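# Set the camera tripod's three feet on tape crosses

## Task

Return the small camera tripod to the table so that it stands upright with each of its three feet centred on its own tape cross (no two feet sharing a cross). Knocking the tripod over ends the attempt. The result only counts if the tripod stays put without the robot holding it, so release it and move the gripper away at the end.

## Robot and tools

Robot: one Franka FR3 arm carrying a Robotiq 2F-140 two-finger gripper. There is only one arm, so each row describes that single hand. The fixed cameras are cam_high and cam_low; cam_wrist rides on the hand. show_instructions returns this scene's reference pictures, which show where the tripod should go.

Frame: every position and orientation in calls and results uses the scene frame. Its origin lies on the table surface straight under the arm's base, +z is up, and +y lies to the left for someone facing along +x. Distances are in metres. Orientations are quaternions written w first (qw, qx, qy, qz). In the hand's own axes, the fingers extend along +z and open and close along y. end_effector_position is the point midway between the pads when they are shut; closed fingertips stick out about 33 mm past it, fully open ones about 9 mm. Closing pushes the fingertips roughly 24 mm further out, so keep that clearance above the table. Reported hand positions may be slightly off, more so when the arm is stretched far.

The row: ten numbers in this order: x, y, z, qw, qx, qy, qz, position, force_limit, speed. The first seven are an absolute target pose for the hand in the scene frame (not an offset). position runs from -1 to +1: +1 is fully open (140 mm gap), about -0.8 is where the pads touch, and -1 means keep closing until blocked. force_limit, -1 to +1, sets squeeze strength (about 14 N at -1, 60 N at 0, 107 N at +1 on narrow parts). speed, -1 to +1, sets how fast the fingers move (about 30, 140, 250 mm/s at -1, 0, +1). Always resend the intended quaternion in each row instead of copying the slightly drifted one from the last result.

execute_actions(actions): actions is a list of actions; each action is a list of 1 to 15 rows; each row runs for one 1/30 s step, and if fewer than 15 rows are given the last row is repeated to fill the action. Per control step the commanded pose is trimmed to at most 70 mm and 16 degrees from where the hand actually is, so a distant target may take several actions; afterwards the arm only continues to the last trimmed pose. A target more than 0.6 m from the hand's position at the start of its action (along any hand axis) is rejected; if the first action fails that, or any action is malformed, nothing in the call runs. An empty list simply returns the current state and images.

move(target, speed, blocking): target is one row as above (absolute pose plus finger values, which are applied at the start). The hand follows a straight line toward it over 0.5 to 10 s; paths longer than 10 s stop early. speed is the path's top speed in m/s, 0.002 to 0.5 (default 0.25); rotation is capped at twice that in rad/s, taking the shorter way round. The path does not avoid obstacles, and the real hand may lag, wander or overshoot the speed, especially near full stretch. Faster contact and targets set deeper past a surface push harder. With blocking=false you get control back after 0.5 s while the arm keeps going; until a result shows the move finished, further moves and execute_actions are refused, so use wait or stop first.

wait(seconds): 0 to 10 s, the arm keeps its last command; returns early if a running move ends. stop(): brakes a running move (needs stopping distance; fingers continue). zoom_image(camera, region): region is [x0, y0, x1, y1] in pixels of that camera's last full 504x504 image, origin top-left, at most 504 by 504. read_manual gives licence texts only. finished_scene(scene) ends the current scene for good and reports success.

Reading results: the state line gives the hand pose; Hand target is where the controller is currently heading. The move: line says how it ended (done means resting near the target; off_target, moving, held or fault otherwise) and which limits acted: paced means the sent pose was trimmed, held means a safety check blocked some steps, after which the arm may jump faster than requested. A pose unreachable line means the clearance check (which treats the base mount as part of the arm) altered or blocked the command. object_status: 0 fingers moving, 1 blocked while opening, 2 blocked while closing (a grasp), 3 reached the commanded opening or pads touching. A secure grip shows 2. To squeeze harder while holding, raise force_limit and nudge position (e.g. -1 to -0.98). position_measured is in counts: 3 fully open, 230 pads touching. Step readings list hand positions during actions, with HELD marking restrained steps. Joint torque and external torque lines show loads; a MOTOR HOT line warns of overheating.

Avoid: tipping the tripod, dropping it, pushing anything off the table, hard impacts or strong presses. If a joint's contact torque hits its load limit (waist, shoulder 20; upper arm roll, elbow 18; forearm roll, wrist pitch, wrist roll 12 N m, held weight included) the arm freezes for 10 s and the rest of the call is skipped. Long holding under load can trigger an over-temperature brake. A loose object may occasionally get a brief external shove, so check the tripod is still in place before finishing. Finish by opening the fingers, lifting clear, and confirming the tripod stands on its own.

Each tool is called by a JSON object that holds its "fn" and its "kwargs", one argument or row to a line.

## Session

{"fn": "execute_actions", "kwargs": {
  "actions": []
}}

{"fn": "show_instructions", "kwargs": {

}}

Scene clock: 0.00 s.
end_effector_position=(+0.7950, -0.3636, +0.2710) position_measured=109 object_status=3 end_effector_quat_wxyz=(+0.490, +0.781, +0.376, +0.096)
Joint positions: [-0.215  0.534 -0.105 -1.597 -1.437  2.669 -1.614]
Joint velocities: [-0.     0.001 -0.001 -0.001  0.     0.    -0.002]
Joint torques (N m, as the joint torque sensors report them, + toward a larger angle): no reading
External joint torques (N m, as the arm's controller estimates them; a push from outside toward a larger angle lowers the number): no reading
Hand target: +0.795, -0.364, +0.271; +0.490, +0.781, +0.376, +0.096
camera_calibration (this result's frames):
cam_wrist: T_world_to_cam=[[0.399655, -0.359072, 0.843412, -0.673437], [-0.904589, -0.303346, 0.299499, 0.529783], [0.148305, -0.882637, -0.446046, -0.134423], [0, 0, 0, 1]] pos_world=[0.768314, -0.199751, 0.349356]

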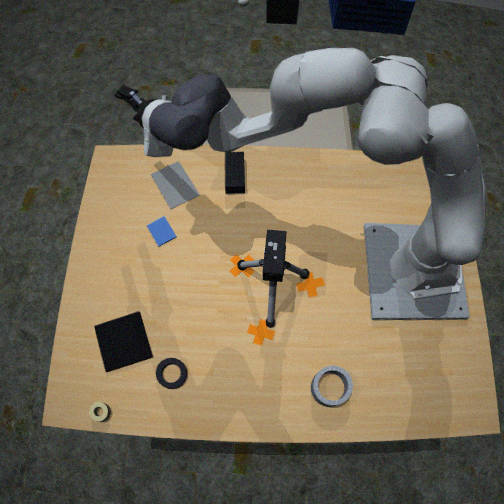

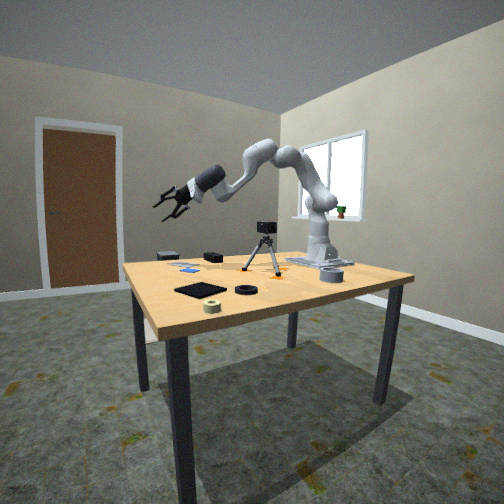

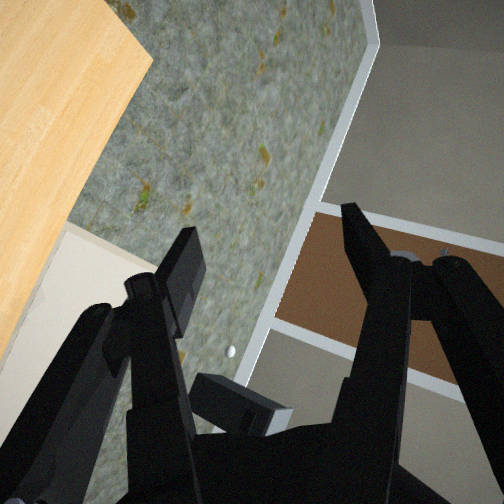

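Reference images for this scene: manual page 1, manual page 2, manual page 3.

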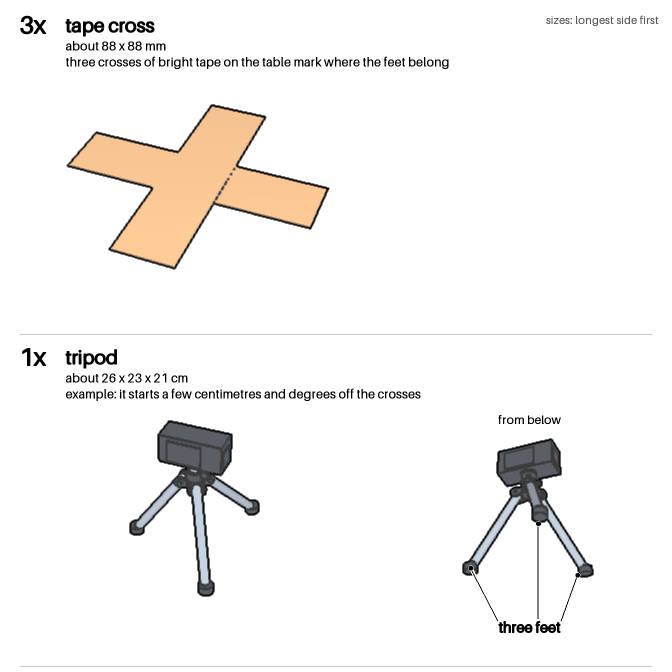

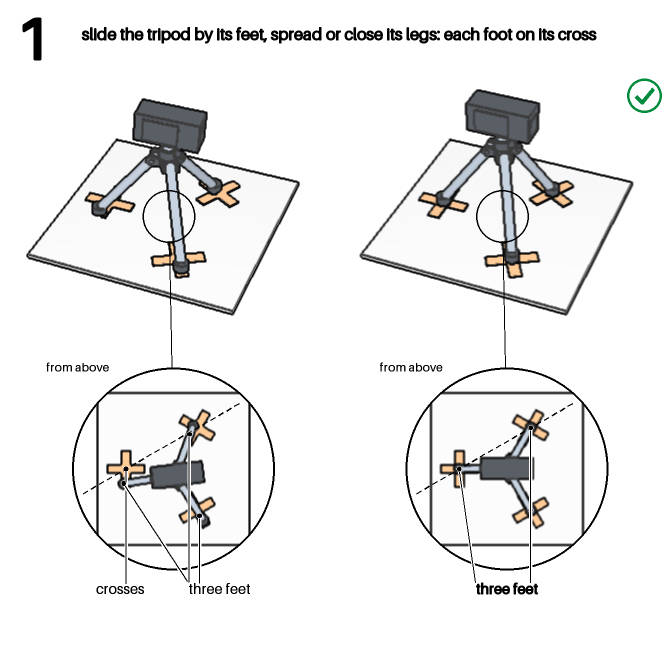

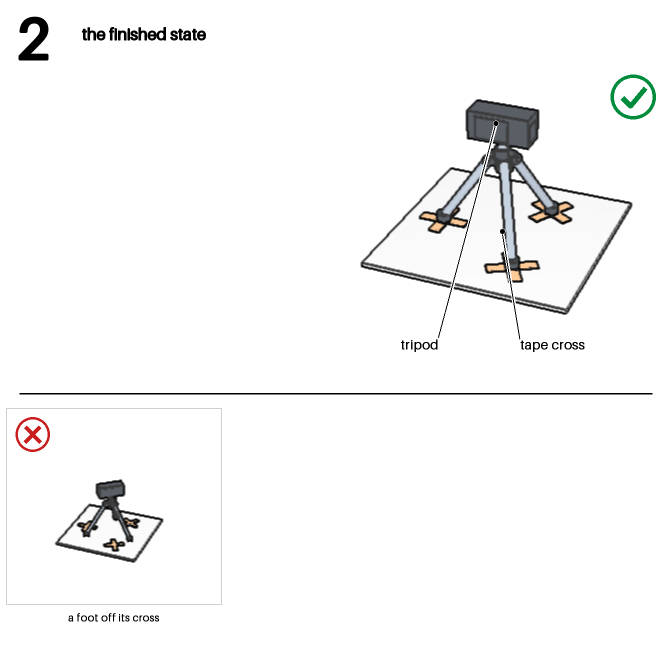

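{"fn": "zoom_image", "kwargs": {
  "camera": "cam_high",
  "region": [210, 220, 350, 360]
}}

Region (210, 220, 350, 360) of cam_high's 504x504 image, scaled by 3.600, with more detail than that image has.

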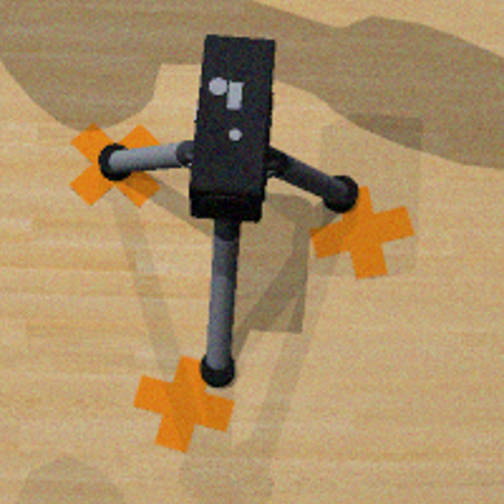

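{"fn": "move", "kwargs": {
  "target": [0.5,0.22,0.36,0.1116,0.7544,0.633,-0.133,-0.2,-1,0],
  "speed": 0.3
}}

{"fn": "move", "kwargs": {
  "target": [0.42,0.19,0.075,0.1116,0.7544,0.633,-0.133,-0.2,-1,0],
  "speed": 0.2
}}

action 0: the call puts the target (arm/x, arm/y, arm/z) 0.602 m from end_effector_position in the last result along the gripper's own z axis as it stood there; a target may be at most 0.6 m away along each of those axes, so nothing of the call was run and nothing moved. Command a nearer target, and go on from there in a later call.

Scene clock: 11.23 s.
end_effector_position=(+0.4279, +0.1965, +0.0774) position_measured=154 object_status=3 end_effector_quat_wxyz=(+0.112, +0.752, +0.637, -0.130)
Joint positions: [ 0.17   0.237  0.45  -2.228 -0.434  2.151 -2.104]
Joint velocities: [-0.     0.    -0.002  0.002  0.008 -0.017 -0.005]
Joint torques (N m, as the joint torque sensors report them, + toward a larger angle): [  0.86 -31.56   2.94  20.59   1.13   1.4   -0.23]
External joint torques (N m, as the arm's controller estimates them; a push from outside toward a larger angle lowers the number): [ 0.77 -0.01 -0.32  1.19  0.68 -0.23 -0.22]
Hand target: +0.427, +0.197, +0.077; +0.110, +0.750, +0.638, -0.132
Off the commanded pose: 0.011 m, 1 deg.
move: off_target
camera_calibration (this result's frames):
cam_wrist: T_world_to_cam=[[0.949949, -0.311635, 0.0219161, -0.343551], [-0.240095, -0.683389, 0.689445, 0.185772], [-0.199878, -0.660199, -0.724007, 0.454837], [0, 0, 0, 1]] pos_world=[0.461871, 0.320175, 0.208754]

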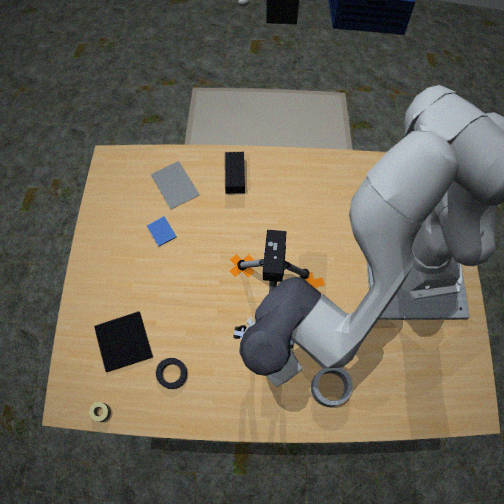

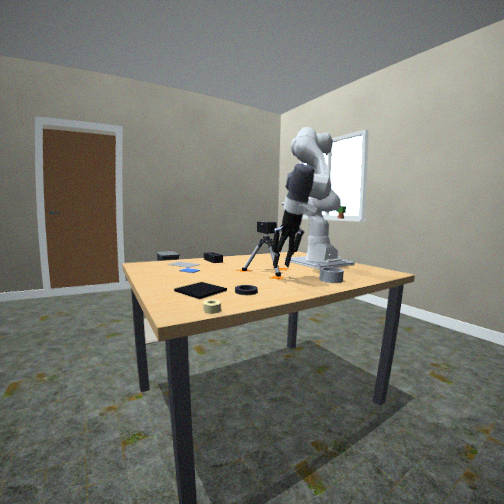

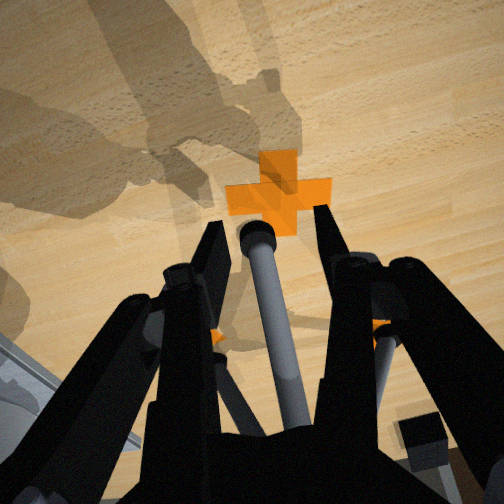

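{"fn": "move", "kwargs": {
  "target": [0.413,0.156,0.04,0.1116,0.7544,0.633,-0.133,-0.3,-1,-0.5],
  "speed": 0.06
}}

{"fn": "zoom_image", "kwargs": {
  "camera": "cam_low",
  "region": [235, 215, 315, 295]
}}

Scene clock: 17.90 s.
end_effector_position=(+0.4120, +0.1571, +0.0413) position_measured=167 object_status=3 end_effector_quat_wxyz=(+0.111, +0.753, +0.635, -0.134)
Joint positions: [ 0.142  0.234  0.409 -2.347 -0.485  2.268 -2.092]
Joint velocities: [-0.    -0.001 -0.001 -0.    -0.001  0.013  0.004]
Joint torques (N m, as the joint torque sensors report them, + toward a larger angle): [  0.57 -31.04   0.98  16.51  -0.18   2.04   0.15]
External joint torques (N m, as the arm's controller estimates them; a push from outside toward a larger angle lowers the number): [ 0.34 -0.53 -2.07 -1.36 -0.62  0.4   0.16]
Hand target: +0.412, +0.156, +0.040; +0.112, +0.754, +0.633, -0.133
Off the commanded pose: 0.002 m, 0 deg.
move: done
camera_calibration (this result's frames):
cam_wrist: T_world_to_cam=[[0.948161, -0.31724, 0.0186743, -0.338137], [-0.2408, -0.678865, 0.693655, 0.179315], [-0.207378, -0.662194, -0.720065, 0.402724], [0, 0, 0, 1]] pos_world=[0.447303, 0.281142, 0.171919]

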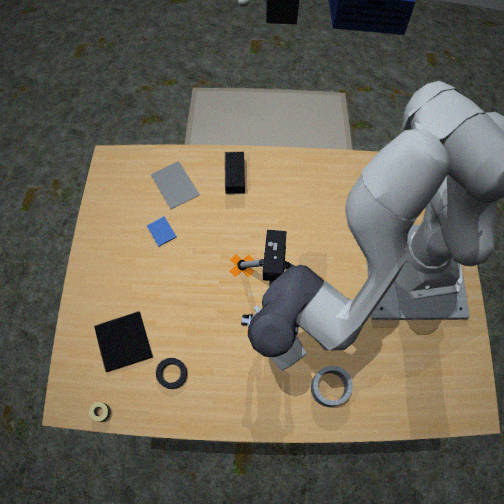

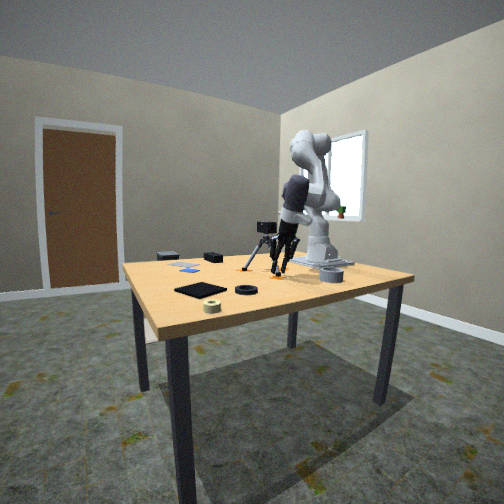

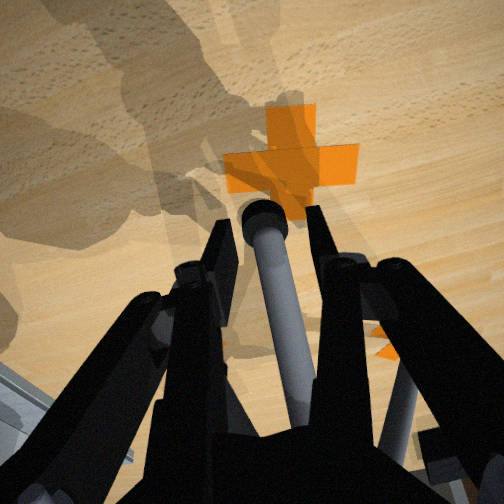

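Region (235, 215, 315, 295) of cam_low's 504x504 image, scaled by 6.300, with more detail than that image has.

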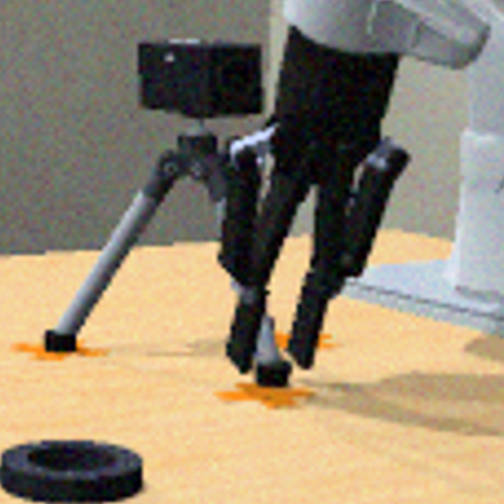

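{"fn": "move", "kwargs": {
  "target": [0.409,0.155,0.032,0.1116,0.7544,0.633,-0.133,-0.3,-1,-0.5],
  "speed": 0.03
}}

{"fn": "move", "kwargs": {
  "target": [0.409,0.155,0.032,0.1116,0.7544,0.633,-0.133,-1,-1,-0.8]
}}

{"fn": "move", "kwargs": {
  "target": [0.439,0.186,0.033,0.0996,0.8067,0.5649,-0.1422,-1,-1,-0.8],
  "speed": 0.035
}}

Scene clock: 23.97 s.
end_effector_position=(+0.4093, +0.1553, +0.0333) position_measured=167 object_status=3 end_effector_quat_wxyz=(+0.111, +0.753, +0.635, -0.134)
Joint positions: [ 0.142  0.246  0.405 -2.358 -0.5    2.286 -2.079]
Joint velocities: [ 0.001  0.001  0.     0.001 -0.007  0.013  0.015]
Joint torques (N m, as the joint torque sensors report them, + toward a larger angle): [  1.27 -30.36   1.17  16.2   -0.15   2.04   0.05]
External joint torques (N m, as the arm's controller estimates them; a push from outside toward a larger angle lowers the number): [ 1.01  0.25 -2.03 -1.34 -0.58  0.42  0.06]
Hand target: +0.409, +0.155, +0.032; +0.112, +0.754, +0.633, -0.133
Off the commanded pose: 0.001 m, 0 deg.
move: done
camera_calibration (this result's frames):
cam_wrist: T_world_to_cam=[[0.948385, -0.316585, 0.0184397, -0.336251], [-0.240156, -0.679021, 0.693726, 0.182689], [-0.207102, -0.662348, -0.720003, 0.395144], [0, 0, 0, 1]] pos_world=[0.444604, 0.27932, 0.163969]

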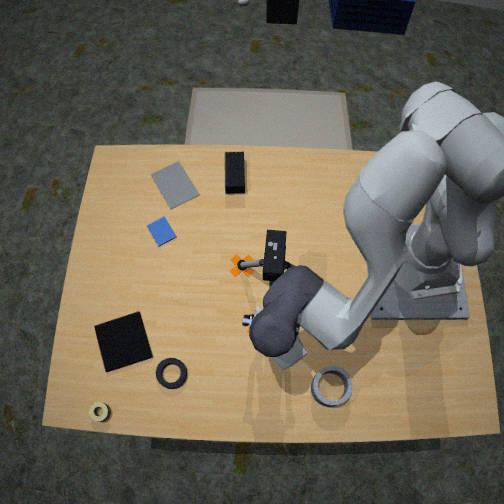

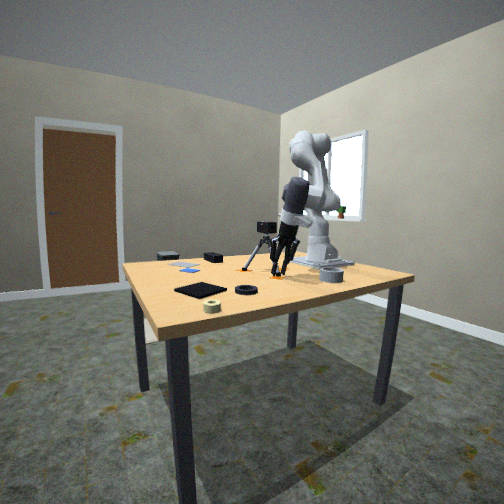

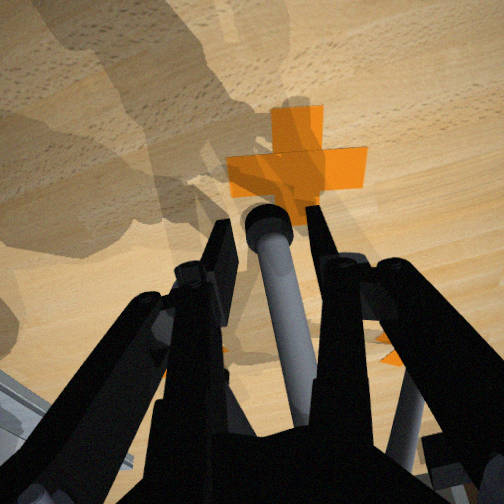

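Scene clock: 24.67 s.
end_effector_position=(+0.4093, +0.1553, +0.0333) position_measured=193 object_status=2 end_effector_quat_wxyz=(+0.111, +0.753, +0.634, -0.133)
Joint positions: [ 0.142  0.246  0.405 -2.358 -0.5    2.286 -2.077]
Joint velocities: [ 0.    -0.001 -0.    -0.001  0.002 -0.001  0.002]
Joint torques (N m, as the joint torque sensors report them, + toward a larger angle): [  0.92 -30.32   1.23  16.39  -0.27   2.31   0.1 ]
External joint torques (N m, as the arm's controller estimates them; a push from outside toward a larger angle lowers the number): [ 0.72  0.15 -1.88 -1.02 -0.7   0.7   0.11]
Hand target: +0.409, +0.155, +0.032; +0.112, +0.754, +0.633, -0.133
Off the commanded pose: 0.001 m, 0 deg.
move: done
camera_calibration (this result's frames):
cam_wrist: T_world_to_cam=[[0.94763, -0.318786, 0.0193387, -0.335587], [-0.242385, -0.678448, 0.693511, 0.18359], [-0.207961, -0.661879, -0.720186, 0.395431], [0, 0, 0, 1]] pos_world=[0.444746, 0.279304, 0.163952]

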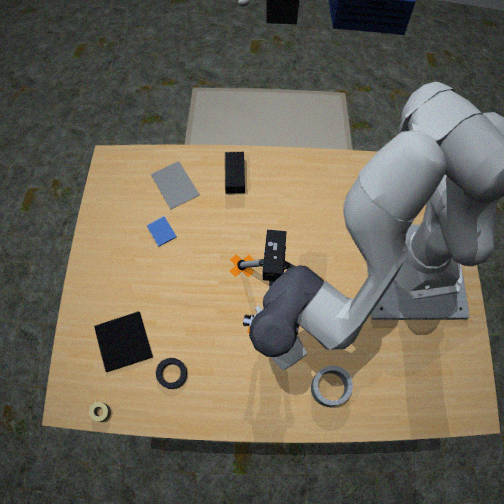

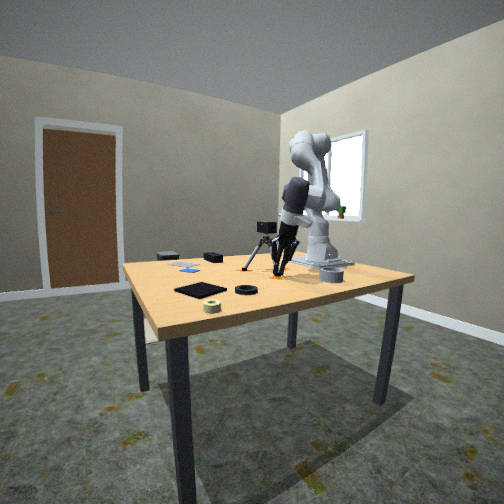

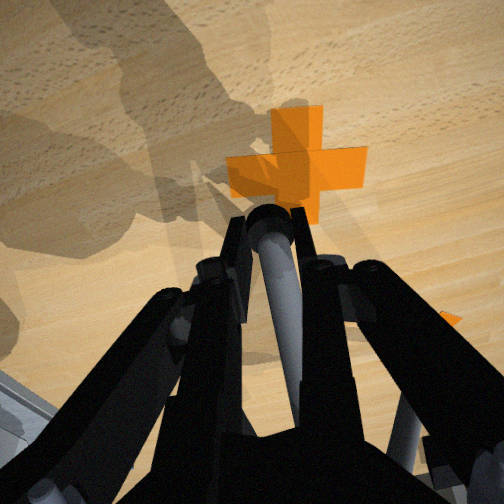

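Scene clock: 27.43 s.
end_effector_position=(+0.4380, +0.1820, +0.0319) position_measured=193 object_status=2 end_effector_quat_wxyz=(+0.100, +0.801, +0.571, -0.145)
Joint positions: [ 0.17   0.371  0.395 -2.169 -0.458  2.176 -1.963]
Joint velocities: [ 0.002  0.007 -0.     0.008  0.    -0.009  0.024]
Joint torques (N m, as the joint torque sensors report them, + toward a larger angle): [  2.61 -35.55   3.44  20.81   1.47   2.12   0.33]
External joint torques (N m, as the arm's controller estimates them; a push from outside toward a larger angle lowers the number): [ 2.47 -0.3  -1.19  2.61  1.02  0.6   0.34]
Hand target: +0.439, +0.185, +0.032; +0.100, +0.806, +0.565, -0.143
Off the commanded pose: 0.004 m, 1 deg.
move: off_target
camera_calibration (this result's frames):
cam_wrist: T_world_to_cam=[[0.884247, -0.466737, 0.0162409, -0.29942], [-0.344205, -0.627813, 0.698122, 0.244835], [-0.315643, -0.622902, -0.715795, 0.458002], [0, 0, 0, 1]] pos_world=[0.4936, 0.299251, 0.161774]

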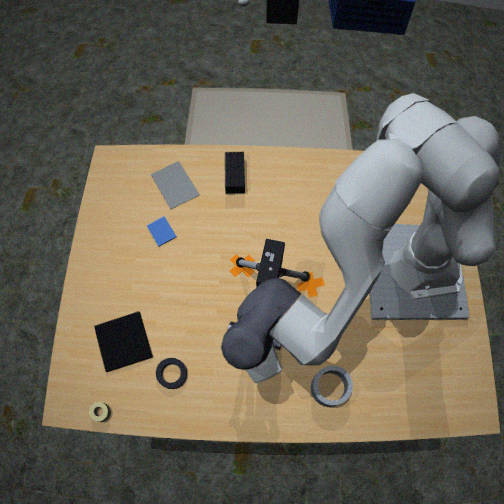

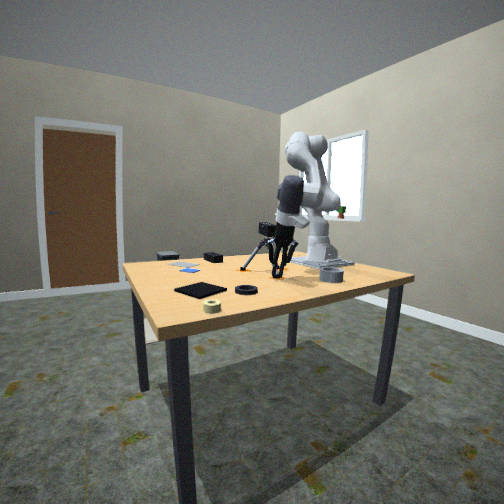

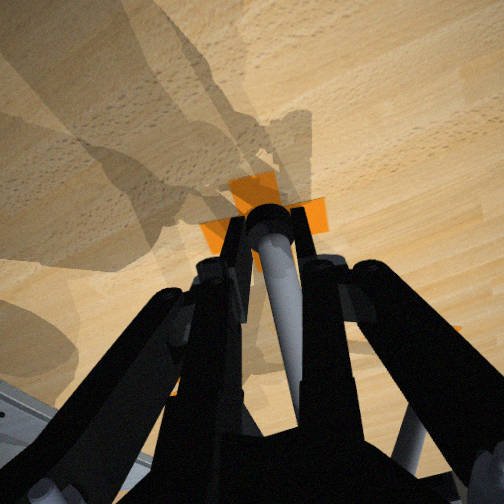

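{"fn": "move", "kwargs": {
  "target": [0.431,0.177,0.033,0.0996,0.8067,0.5649,-0.1422,-1,-1,-0.8],
  "speed": 0.02
}}

{"fn": "move", "kwargs": {
  "target": [0.435,0.18,0.033,0.0996,0.8067,0.5649,-0.1422,-0.2,-1,0]
}}

{"fn": "move", "kwargs": {
  "target": [0.44,0.23,0.1,0.0996,0.8067,0.5649,-0.1422,-0.2,-1,0]
}}

{"fn": "move", "kwargs": {
  "target": [0.33,0.25,0.15,0,0.924,-0.383,0,-0.2,-1,0],
  "speed": 0.45
}}

{"fn": "move", "kwargs": {
  "target": [0.3,0.12,0.12,0,0.174,-0.985,0,-0.2,-1,0],
  "speed": 0.45
}}

{"fn": "move", "kwargs": {
  "target": [0.305,0.012,0.075,0,0.174,-0.985,0,-0.2,-1,0],
  "speed": 0.12
}}

Scene clock: 34.43 s.
end_effector_position=(+0.4320, +0.1785, +0.0332) position_measured=193 object_status=2 end_effector_quat_wxyz=(+0.100, +0.805, +0.568, -0.142)
Joint positions: [ 0.165  0.346  0.394 -2.203 -0.451  2.196 -1.957]
Joint velocities: [-0.001 -0.004 -0.001 -0.008  0.005  0.01  -0.001]
Joint torques (N m, as the joint torque sensors report them, + toward a larger angle): [ -0.32 -37.46   3.04  17.21   1.43   1.56   0.05]
External joint torques (N m, as the arm's controller estimates them; a push from outside toward a larger angle lowers the number): [-0.48 -3.12 -1.25 -0.95  0.98 -0.01  0.06]
Hand target: +0.431, +0.177, +0.033; +0.099, +0.807, +0.565, -0.142
Off the commanded pose: 0.002 m, 0 deg.
move: done
camera_calibration (this result's frames):
cam_wrist: T_world_to_cam=[[0.880057, -0.474405, 0.0209624, -0.292753], [-0.354931, -0.627814, 0.69273, 0.2445], [-0.315474, -0.617082, -0.720893, 0.453896], [0, 0, 0, 1]] pos_world=[0.487612, 0.294708, 0.163975]

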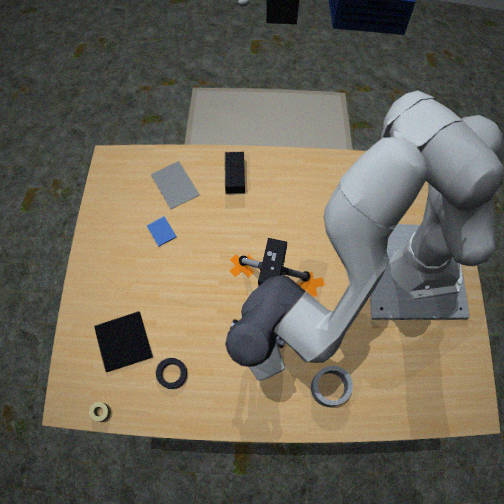

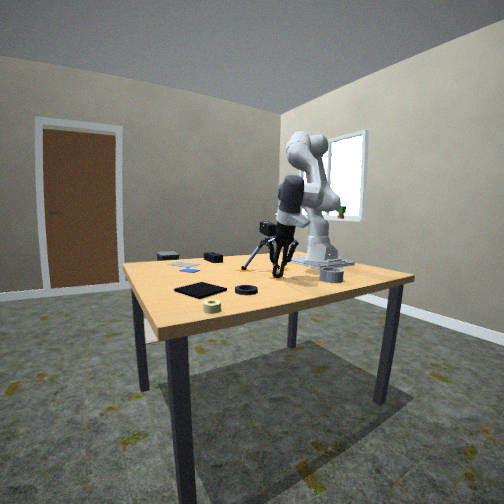

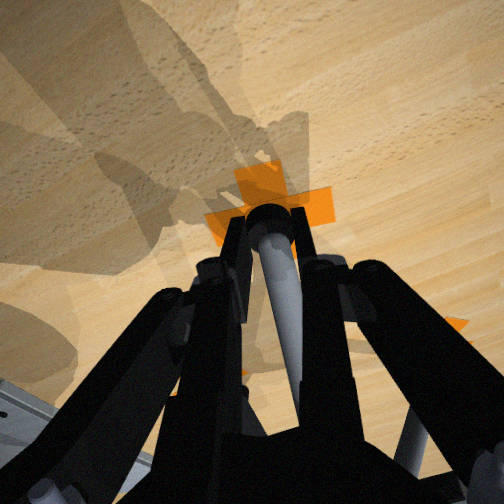

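Scene clock: 35.13 s.
end_effector_position=(+0.4348, +0.1800, +0.0330) position_measured=154 object_status=3 end_effector_quat_wxyz=(+0.099, +0.805, +0.567, -0.142)
Joint positions: [ 0.165  0.354  0.394 -2.191 -0.451  2.191 -1.957]
Joint velocities: [-0.001  0.001  0.002  0.001  0.002 -0.003  0.   ]
Joint torques (N m, as the joint torque sensors report them, + toward a larger angle): [  1.2  -34.75   2.84  19.64   0.55   1.4    0.05]
External joint torques (N m, as the arm's controller estimates them; a push from outside toward a larger angle lowers the number): [ 0.97 -0.04 -1.67  1.42  0.09 -0.19  0.06]
Hand target: +0.435, +0.180, +0.033; +0.100, +0.807, +0.565, -0.142
Off the commanded pose: 0.000 m, 0 deg.
move: done
camera_calibration (this result's frames):
cam_wrist: T_world_to_cam=[[0.878857, -0.476667, 0.0199657, -0.293543], [-0.356234, -0.62782, 0.692055, 0.247187], [-0.317345, -0.61533, -0.721569, 0.456096], [0, 0, 0, 1]] pos_world=[0.490778, 0.295916, 0.163898]

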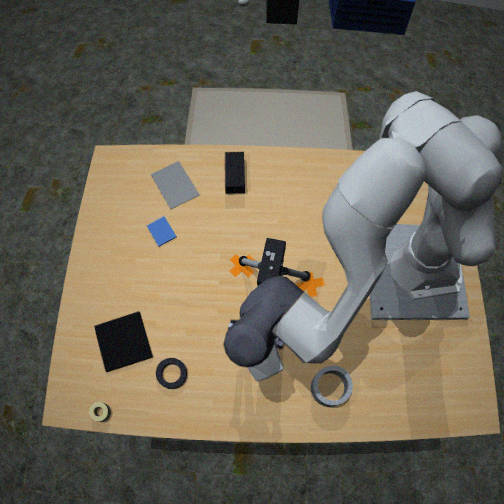

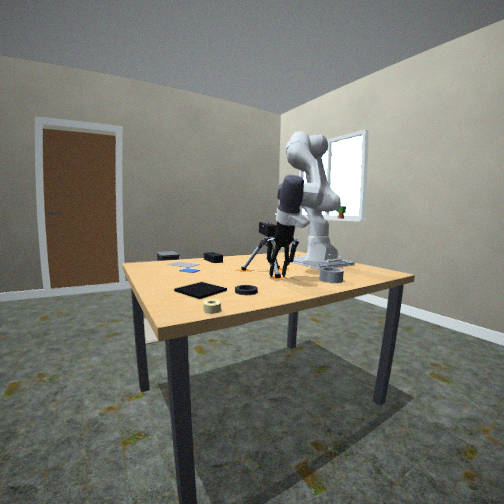

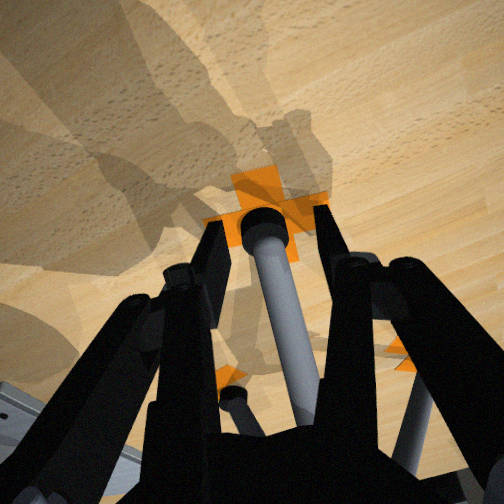

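Scene clock: 36.23 s.
end_effector_position=(+0.4420, +0.2302, +0.0998) position_measured=154 object_status=3 end_effector_quat_wxyz=(+0.100, +0.807, +0.564, -0.141)
Joint positions: [ 0.208  0.311  0.451 -2.051 -0.371  2.007 -1.959]
Joint velocities: [ 0.     0.001 -0.001  0.001 -0.    -0.011  0.001]
Joint torques (N m, as the joint torque sensors report them, + toward a larger angle): [  0.72 -35.12   3.81  21.96   1.18   1.39  -0.31]
External joint torques (N m, as the arm's controller estimates them; a push from outside toward a larger angle lowers the number): [ 0.55 -0.02 -0.68  1.31  0.69 -0.21 -0.3 ]
Hand target: +0.441, +0.231, +0.100; +0.099, +0.807, +0.565, -0.142
Off the commanded pose: 0.002 m, 0 deg.
move: done
camera_calibration (this result's frames):
cam_wrist: T_world_to_cam=[[0.875916, -0.481882, 0.0236605, -0.275176], [-0.362597, -0.625155, 0.691162, 0.237289], [-0.318267, -0.613979, -0.722312, 0.537619], [0, 0, 0, 1]] pos_world=[0.498178, 0.345827, 0.230834]

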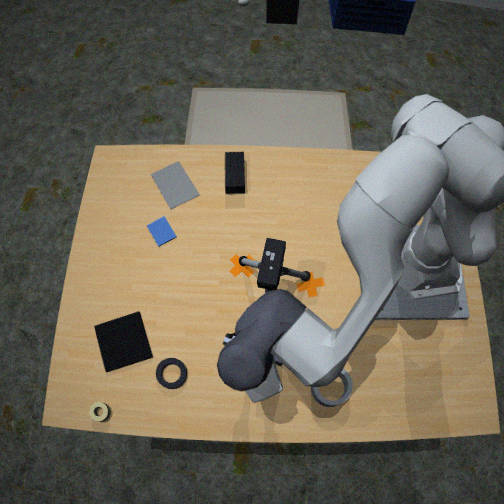

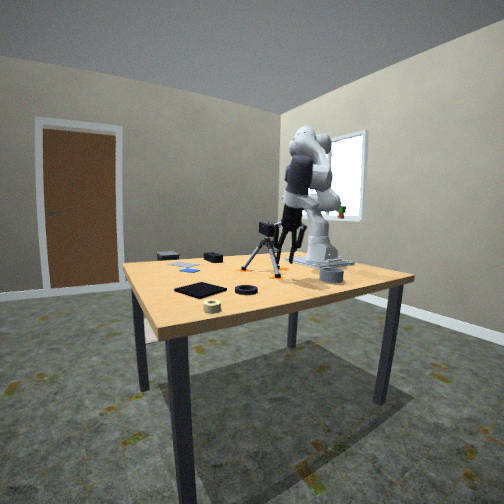

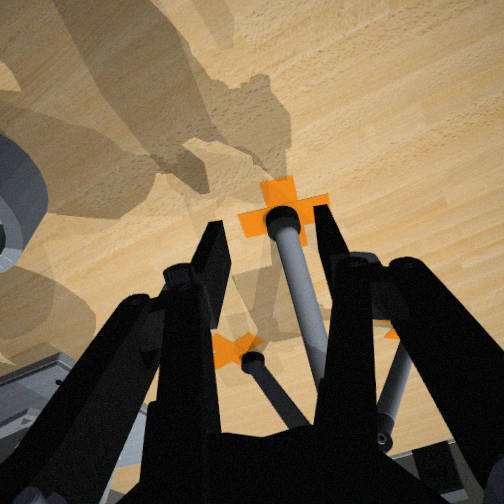

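Scene clock: 39.70 s.
end_effector_position=(+0.3289, +0.2567, +0.1518) position_measured=154 object_status=3 end_effector_quat_wxyz=(-0.007, +0.927, -0.374, -0.004)
Joint positions: [ 0.085 -0.326  0.624 -2.604  0.272  2.322 -0.349]
Joint velocities: [ 0.001 -0.     0.002  0.001  0.001  0.     0.03 ]
Joint torques (N m, as the joint torque sensors report them, + toward a larger angle): [ -0.59 -15.11  -4.94  22.53   1.26   2.35   0.05]
External joint torques (N m, as the arm's controller estimates them; a push from outside toward a larger angle lowers the number): [-0.85 -1.12 -0.21  0.8   0.67 -0.19  0.05]
Hand target: +0.330, +0.257, +0.153; -0.008, +0.925, -0.381, -0.004
Off the commanded pose: 0.007 m, 1 deg.
move: off_target; limits=paced
camera_calibration (this result's frames):
cam_wrist: T_world_to_cam=[[-0.793744, -0.606938, -0.039968, 0.426352], [-0.564233, 0.710167, 0.421075, -0.0584805], [-0.227183, 0.356777, -0.906145, 0.304229], [0, 0, 0, 1]] pos_world=[0.374533, 0.191758, 0.317341]

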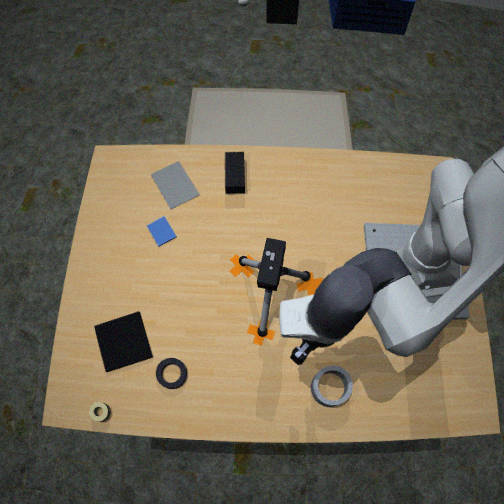

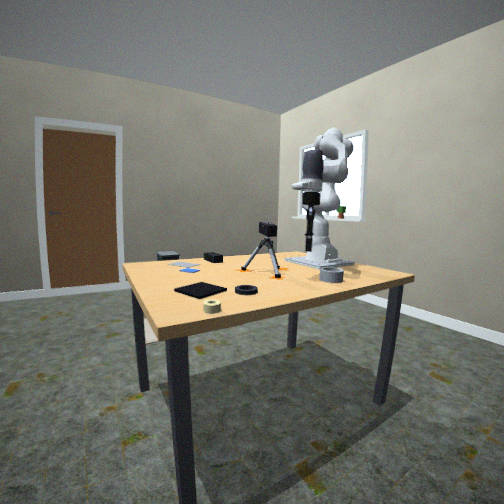

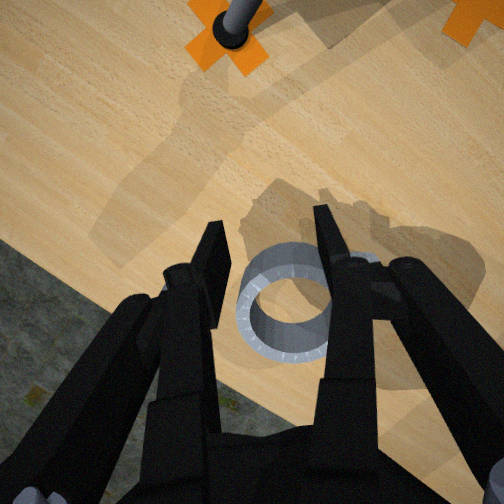

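Scene clock: 42.97 s.
end_effector_position=(+0.2981, +0.1287, +0.1232) position_measured=154 object_status=3 end_effector_quat_wxyz=(+0.006, -0.185, +0.983, +0.011)
Joint positions: [-0.483 -0.899  1.034 -2.857  0.899  2.081  0.944]
Joint velocities: [-0.002 -0.     0.001 -0.     0.    -0.004  0.029]
Joint torques (N m, as the joint torque sensors report them, + toward a larger angle): [ -0.58   3.43 -13.85  17.51   1.43   2.17   0.18]
External joint torques (N m, as the arm's controller estimates them; a push from outside toward a larger angle lowers the number): [-0.58 -0.64  0.21  0.9   0.72 -0.28  0.18]
Hand target: +0.299, +0.130, +0.124; +0.007, -0.178, +0.984, +0.011
Off the commanded pose: 0.009 m, 2 deg.
move: off_target
camera_calibration (this result's frames):
cam_wrist: T_world_to_cam=[[-0.219, 0.975655, -0.0117129, -0.055413], [0.883958, 0.203471, 0.420972, -0.33944], [0.413107, 0.0818392, -0.906998, 0.161592], [0, 0, 0, 1]] pos_world=[0.22116, 0.109906, 0.288809]

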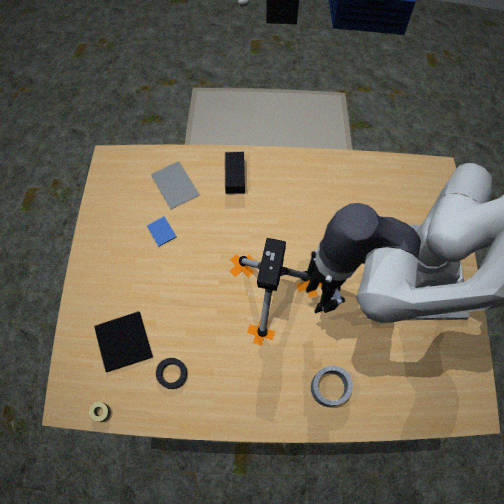

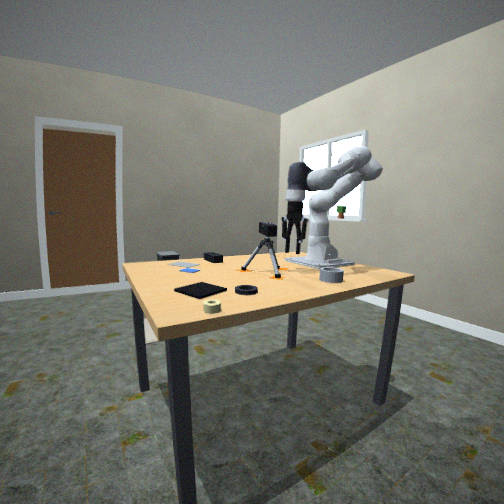

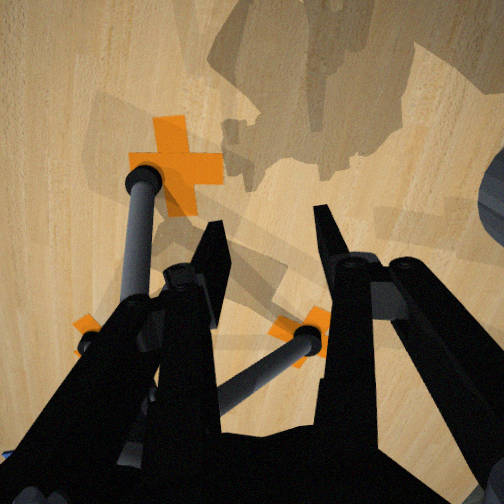

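Scene clock: 44.77 s.
end_effector_position=(+0.3057, +0.0134, +0.0736) position_measured=154 object_status=3 end_effector_quat_wxyz=(+0.003, -0.166, +0.986, +0.002)
Joint positions: [-0.737 -0.691  1.042 -2.951  0.874  2.346  0.687]
Joint velocities: [-0.001  0.001 -0.003  0.001 -0.001  0.013 -0.026]
Joint torques (N m, as the joint torque sensors report them, + toward a larger angle): [  0.35   1.78 -12.15  15.21  -0.05   2.91  -0.29]
External joint torques (N m, as the arm's controller estimates them; a push from outside toward a larger angle lowers the number): [ 0.35  1.45 -1.72 -0.69 -0.62  0.44 -0.29]
Hand target: +0.306, +0.012, +0.074; +0.003, -0.172, +0.985, +0.001
Off the commanded pose: 0.002 m, 1 deg.
move: done
camera_calibration (this result's frames):
cam_wrist: T_world_to_cam=[[-0.182391, 0.982789, -0.0293232, 0.0481241], [0.892976, 0.178057, 0.413388, -0.303674], [0.411494, 0.0492131, -0.910083, 0.124056], [0, 0, 0, 1]] pos_world=[0.228903, 0.000670248, 0.239847]

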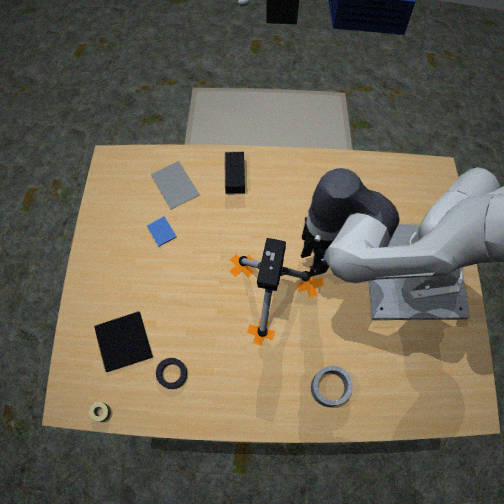

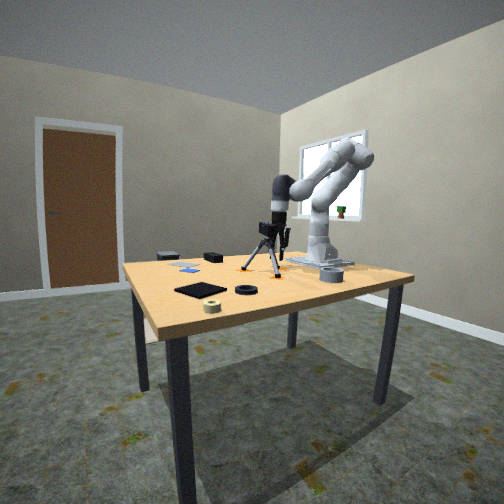

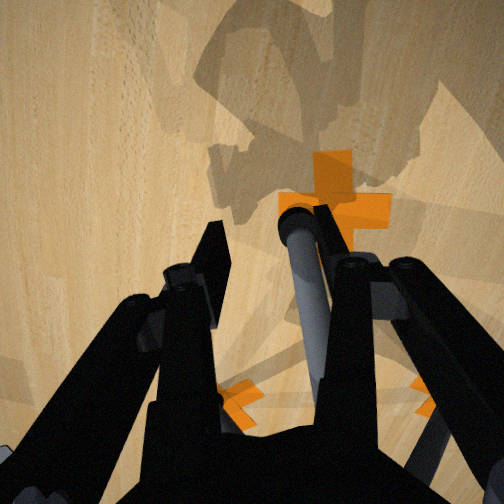

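{"fn": "move", "kwargs": {
  "target": [0.311,0.033,0.06,0,0.174,-0.985,0,-0.2,-1,0],
  "speed": 0.06
}}

{"fn": "move", "kwargs": {
  "target": [0.313,0.033,0.036,0,0.174,-0.985,0,-0.3,-1,-0.5],
  "speed": 0.04
}}

{"fn": "zoom_image", "kwargs": {
  "camera": "cam_low",
  "region": [245, 225, 305, 285]
}}

Scene clock: 50.77 s.
end_effector_position=(+0.3088, +0.0324, +0.0598) position_measured=154 object_status=3 end_effector_quat_wxyz=(-0.003, -0.178, +0.984, -0.000)
Joint positions: [-0.756 -0.638  1.136 -2.93   0.903  2.392  0.708]
Joint velocities: [-0.009 -0.001  0.012  0.002  0.012  0.011  0.014]
Joint torques (N m, as the joint torque sensors report them, + toward a larger angle): [ -0.08   1.99 -10.5   15.88   1.24   2.9    0.06]
External joint torques (N m, as the arm's controller estimates them; a push from outside toward a larger angle lowers the number): [-0.2   1.34 -0.04  0.75  0.7   0.45  0.06]
Hand target: +0.311, +0.033, +0.060; -0.000, -0.174, +0.985, -0.000
Off the commanded pose: 0.002 m, 1 deg.
move: done
camera_calibration (this result's frames):
cam_wrist: T_world_to_cam=[[-0.206843, 0.977834, -0.0324992, 0.0375727], [0.892412, 0.20218, 0.403391, -0.304185], [0.401021, 0.054436, -0.91445, 0.112623], [0, 0, 0, 1]] pos_world=[0.234066, 0.0186297, 0.226915]

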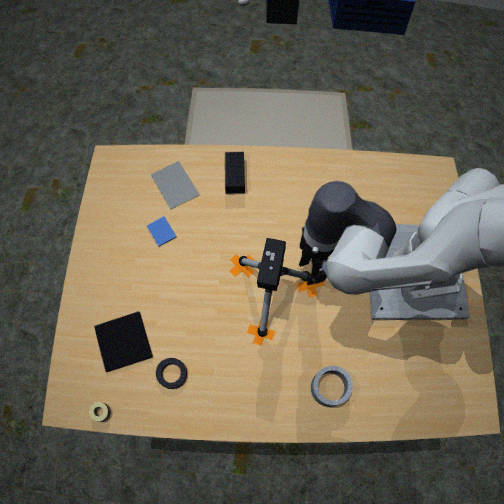

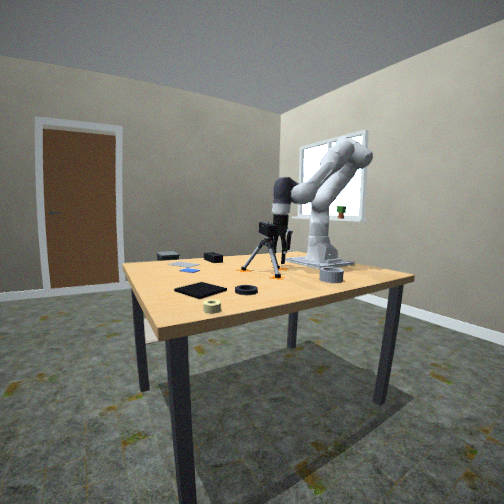

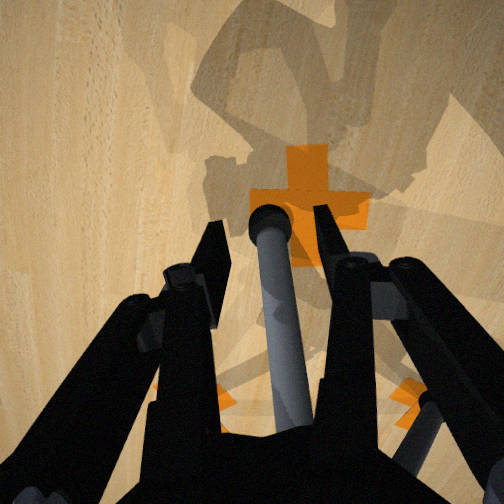

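Scene clock: 51.90 s.
end_effector_position=(+0.3110, +0.0325, +0.0355) position_measured=167 object_status=3 end_effector_quat_wxyz=(-0.002, -0.171, +0.985, +0.000)
Joint positions: [-0.846 -0.525  1.248 -2.926  0.936  2.517  0.704]
Joint velocities: [ 0.     0.01   0.001  0.     0.002  0.019 -0.   ]
Joint torques (N m, as the joint torque sensors report them, + toward a larger angle): [-0.58  2.49 -9.24 14.99  0.78  2.84 -0.29]
External joint torques (N m, as the arm's controller estimates them; a push from outside toward a larger angle lowers the number): [-0.69  1.98 -0.01  1.04  0.33  0.41 -0.29]
Hand target: +0.313, +0.033, +0.036; +0.000, -0.173, +0.985, -0.000
Off the commanded pose: 0.002 m, 0 deg.
move: done
camera_calibration (this result's frames):
cam_wrist: T_world_to_cam=[[-0.192818, 0.980714, -0.031945, 0.0326162], [0.894774, 0.189097, 0.404502, -0.296677], [0.402742, 0.0494118, -0.913979, 0.0891606], [0, 0, 0, 1]] pos_world=[0.235839, 0.019708, 0.202539]

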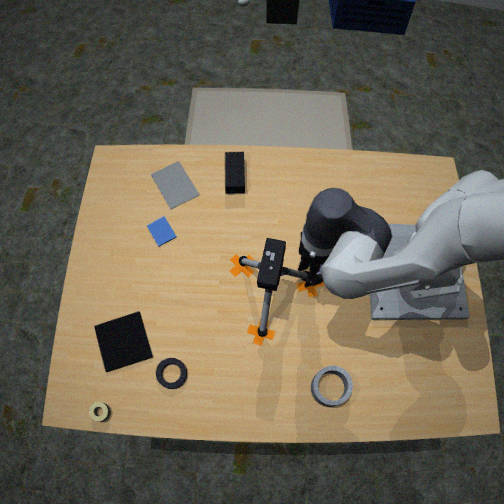

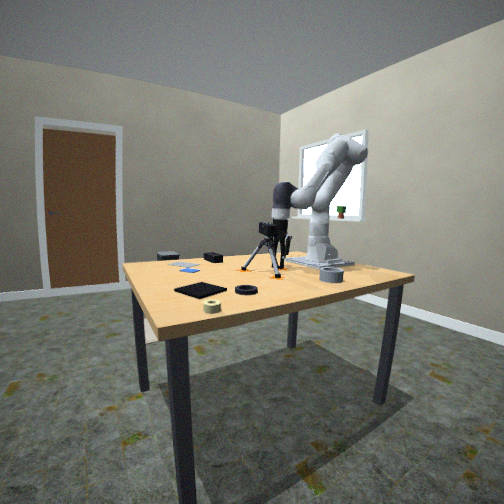

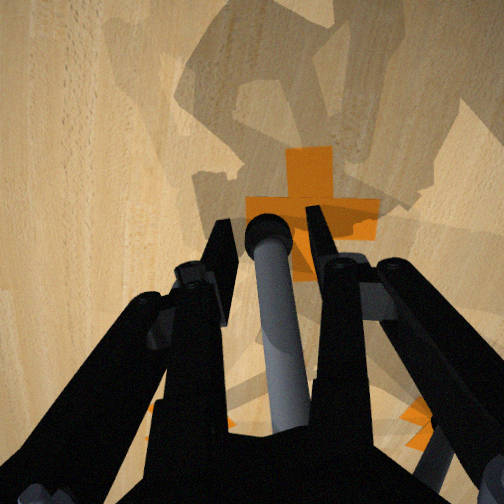

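Region (245, 225, 305, 285) of cam_low's 504x504 image, scaled by 8.400, with more detail than that image has.

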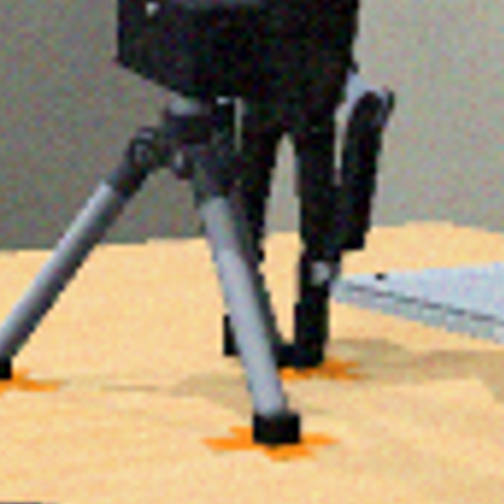

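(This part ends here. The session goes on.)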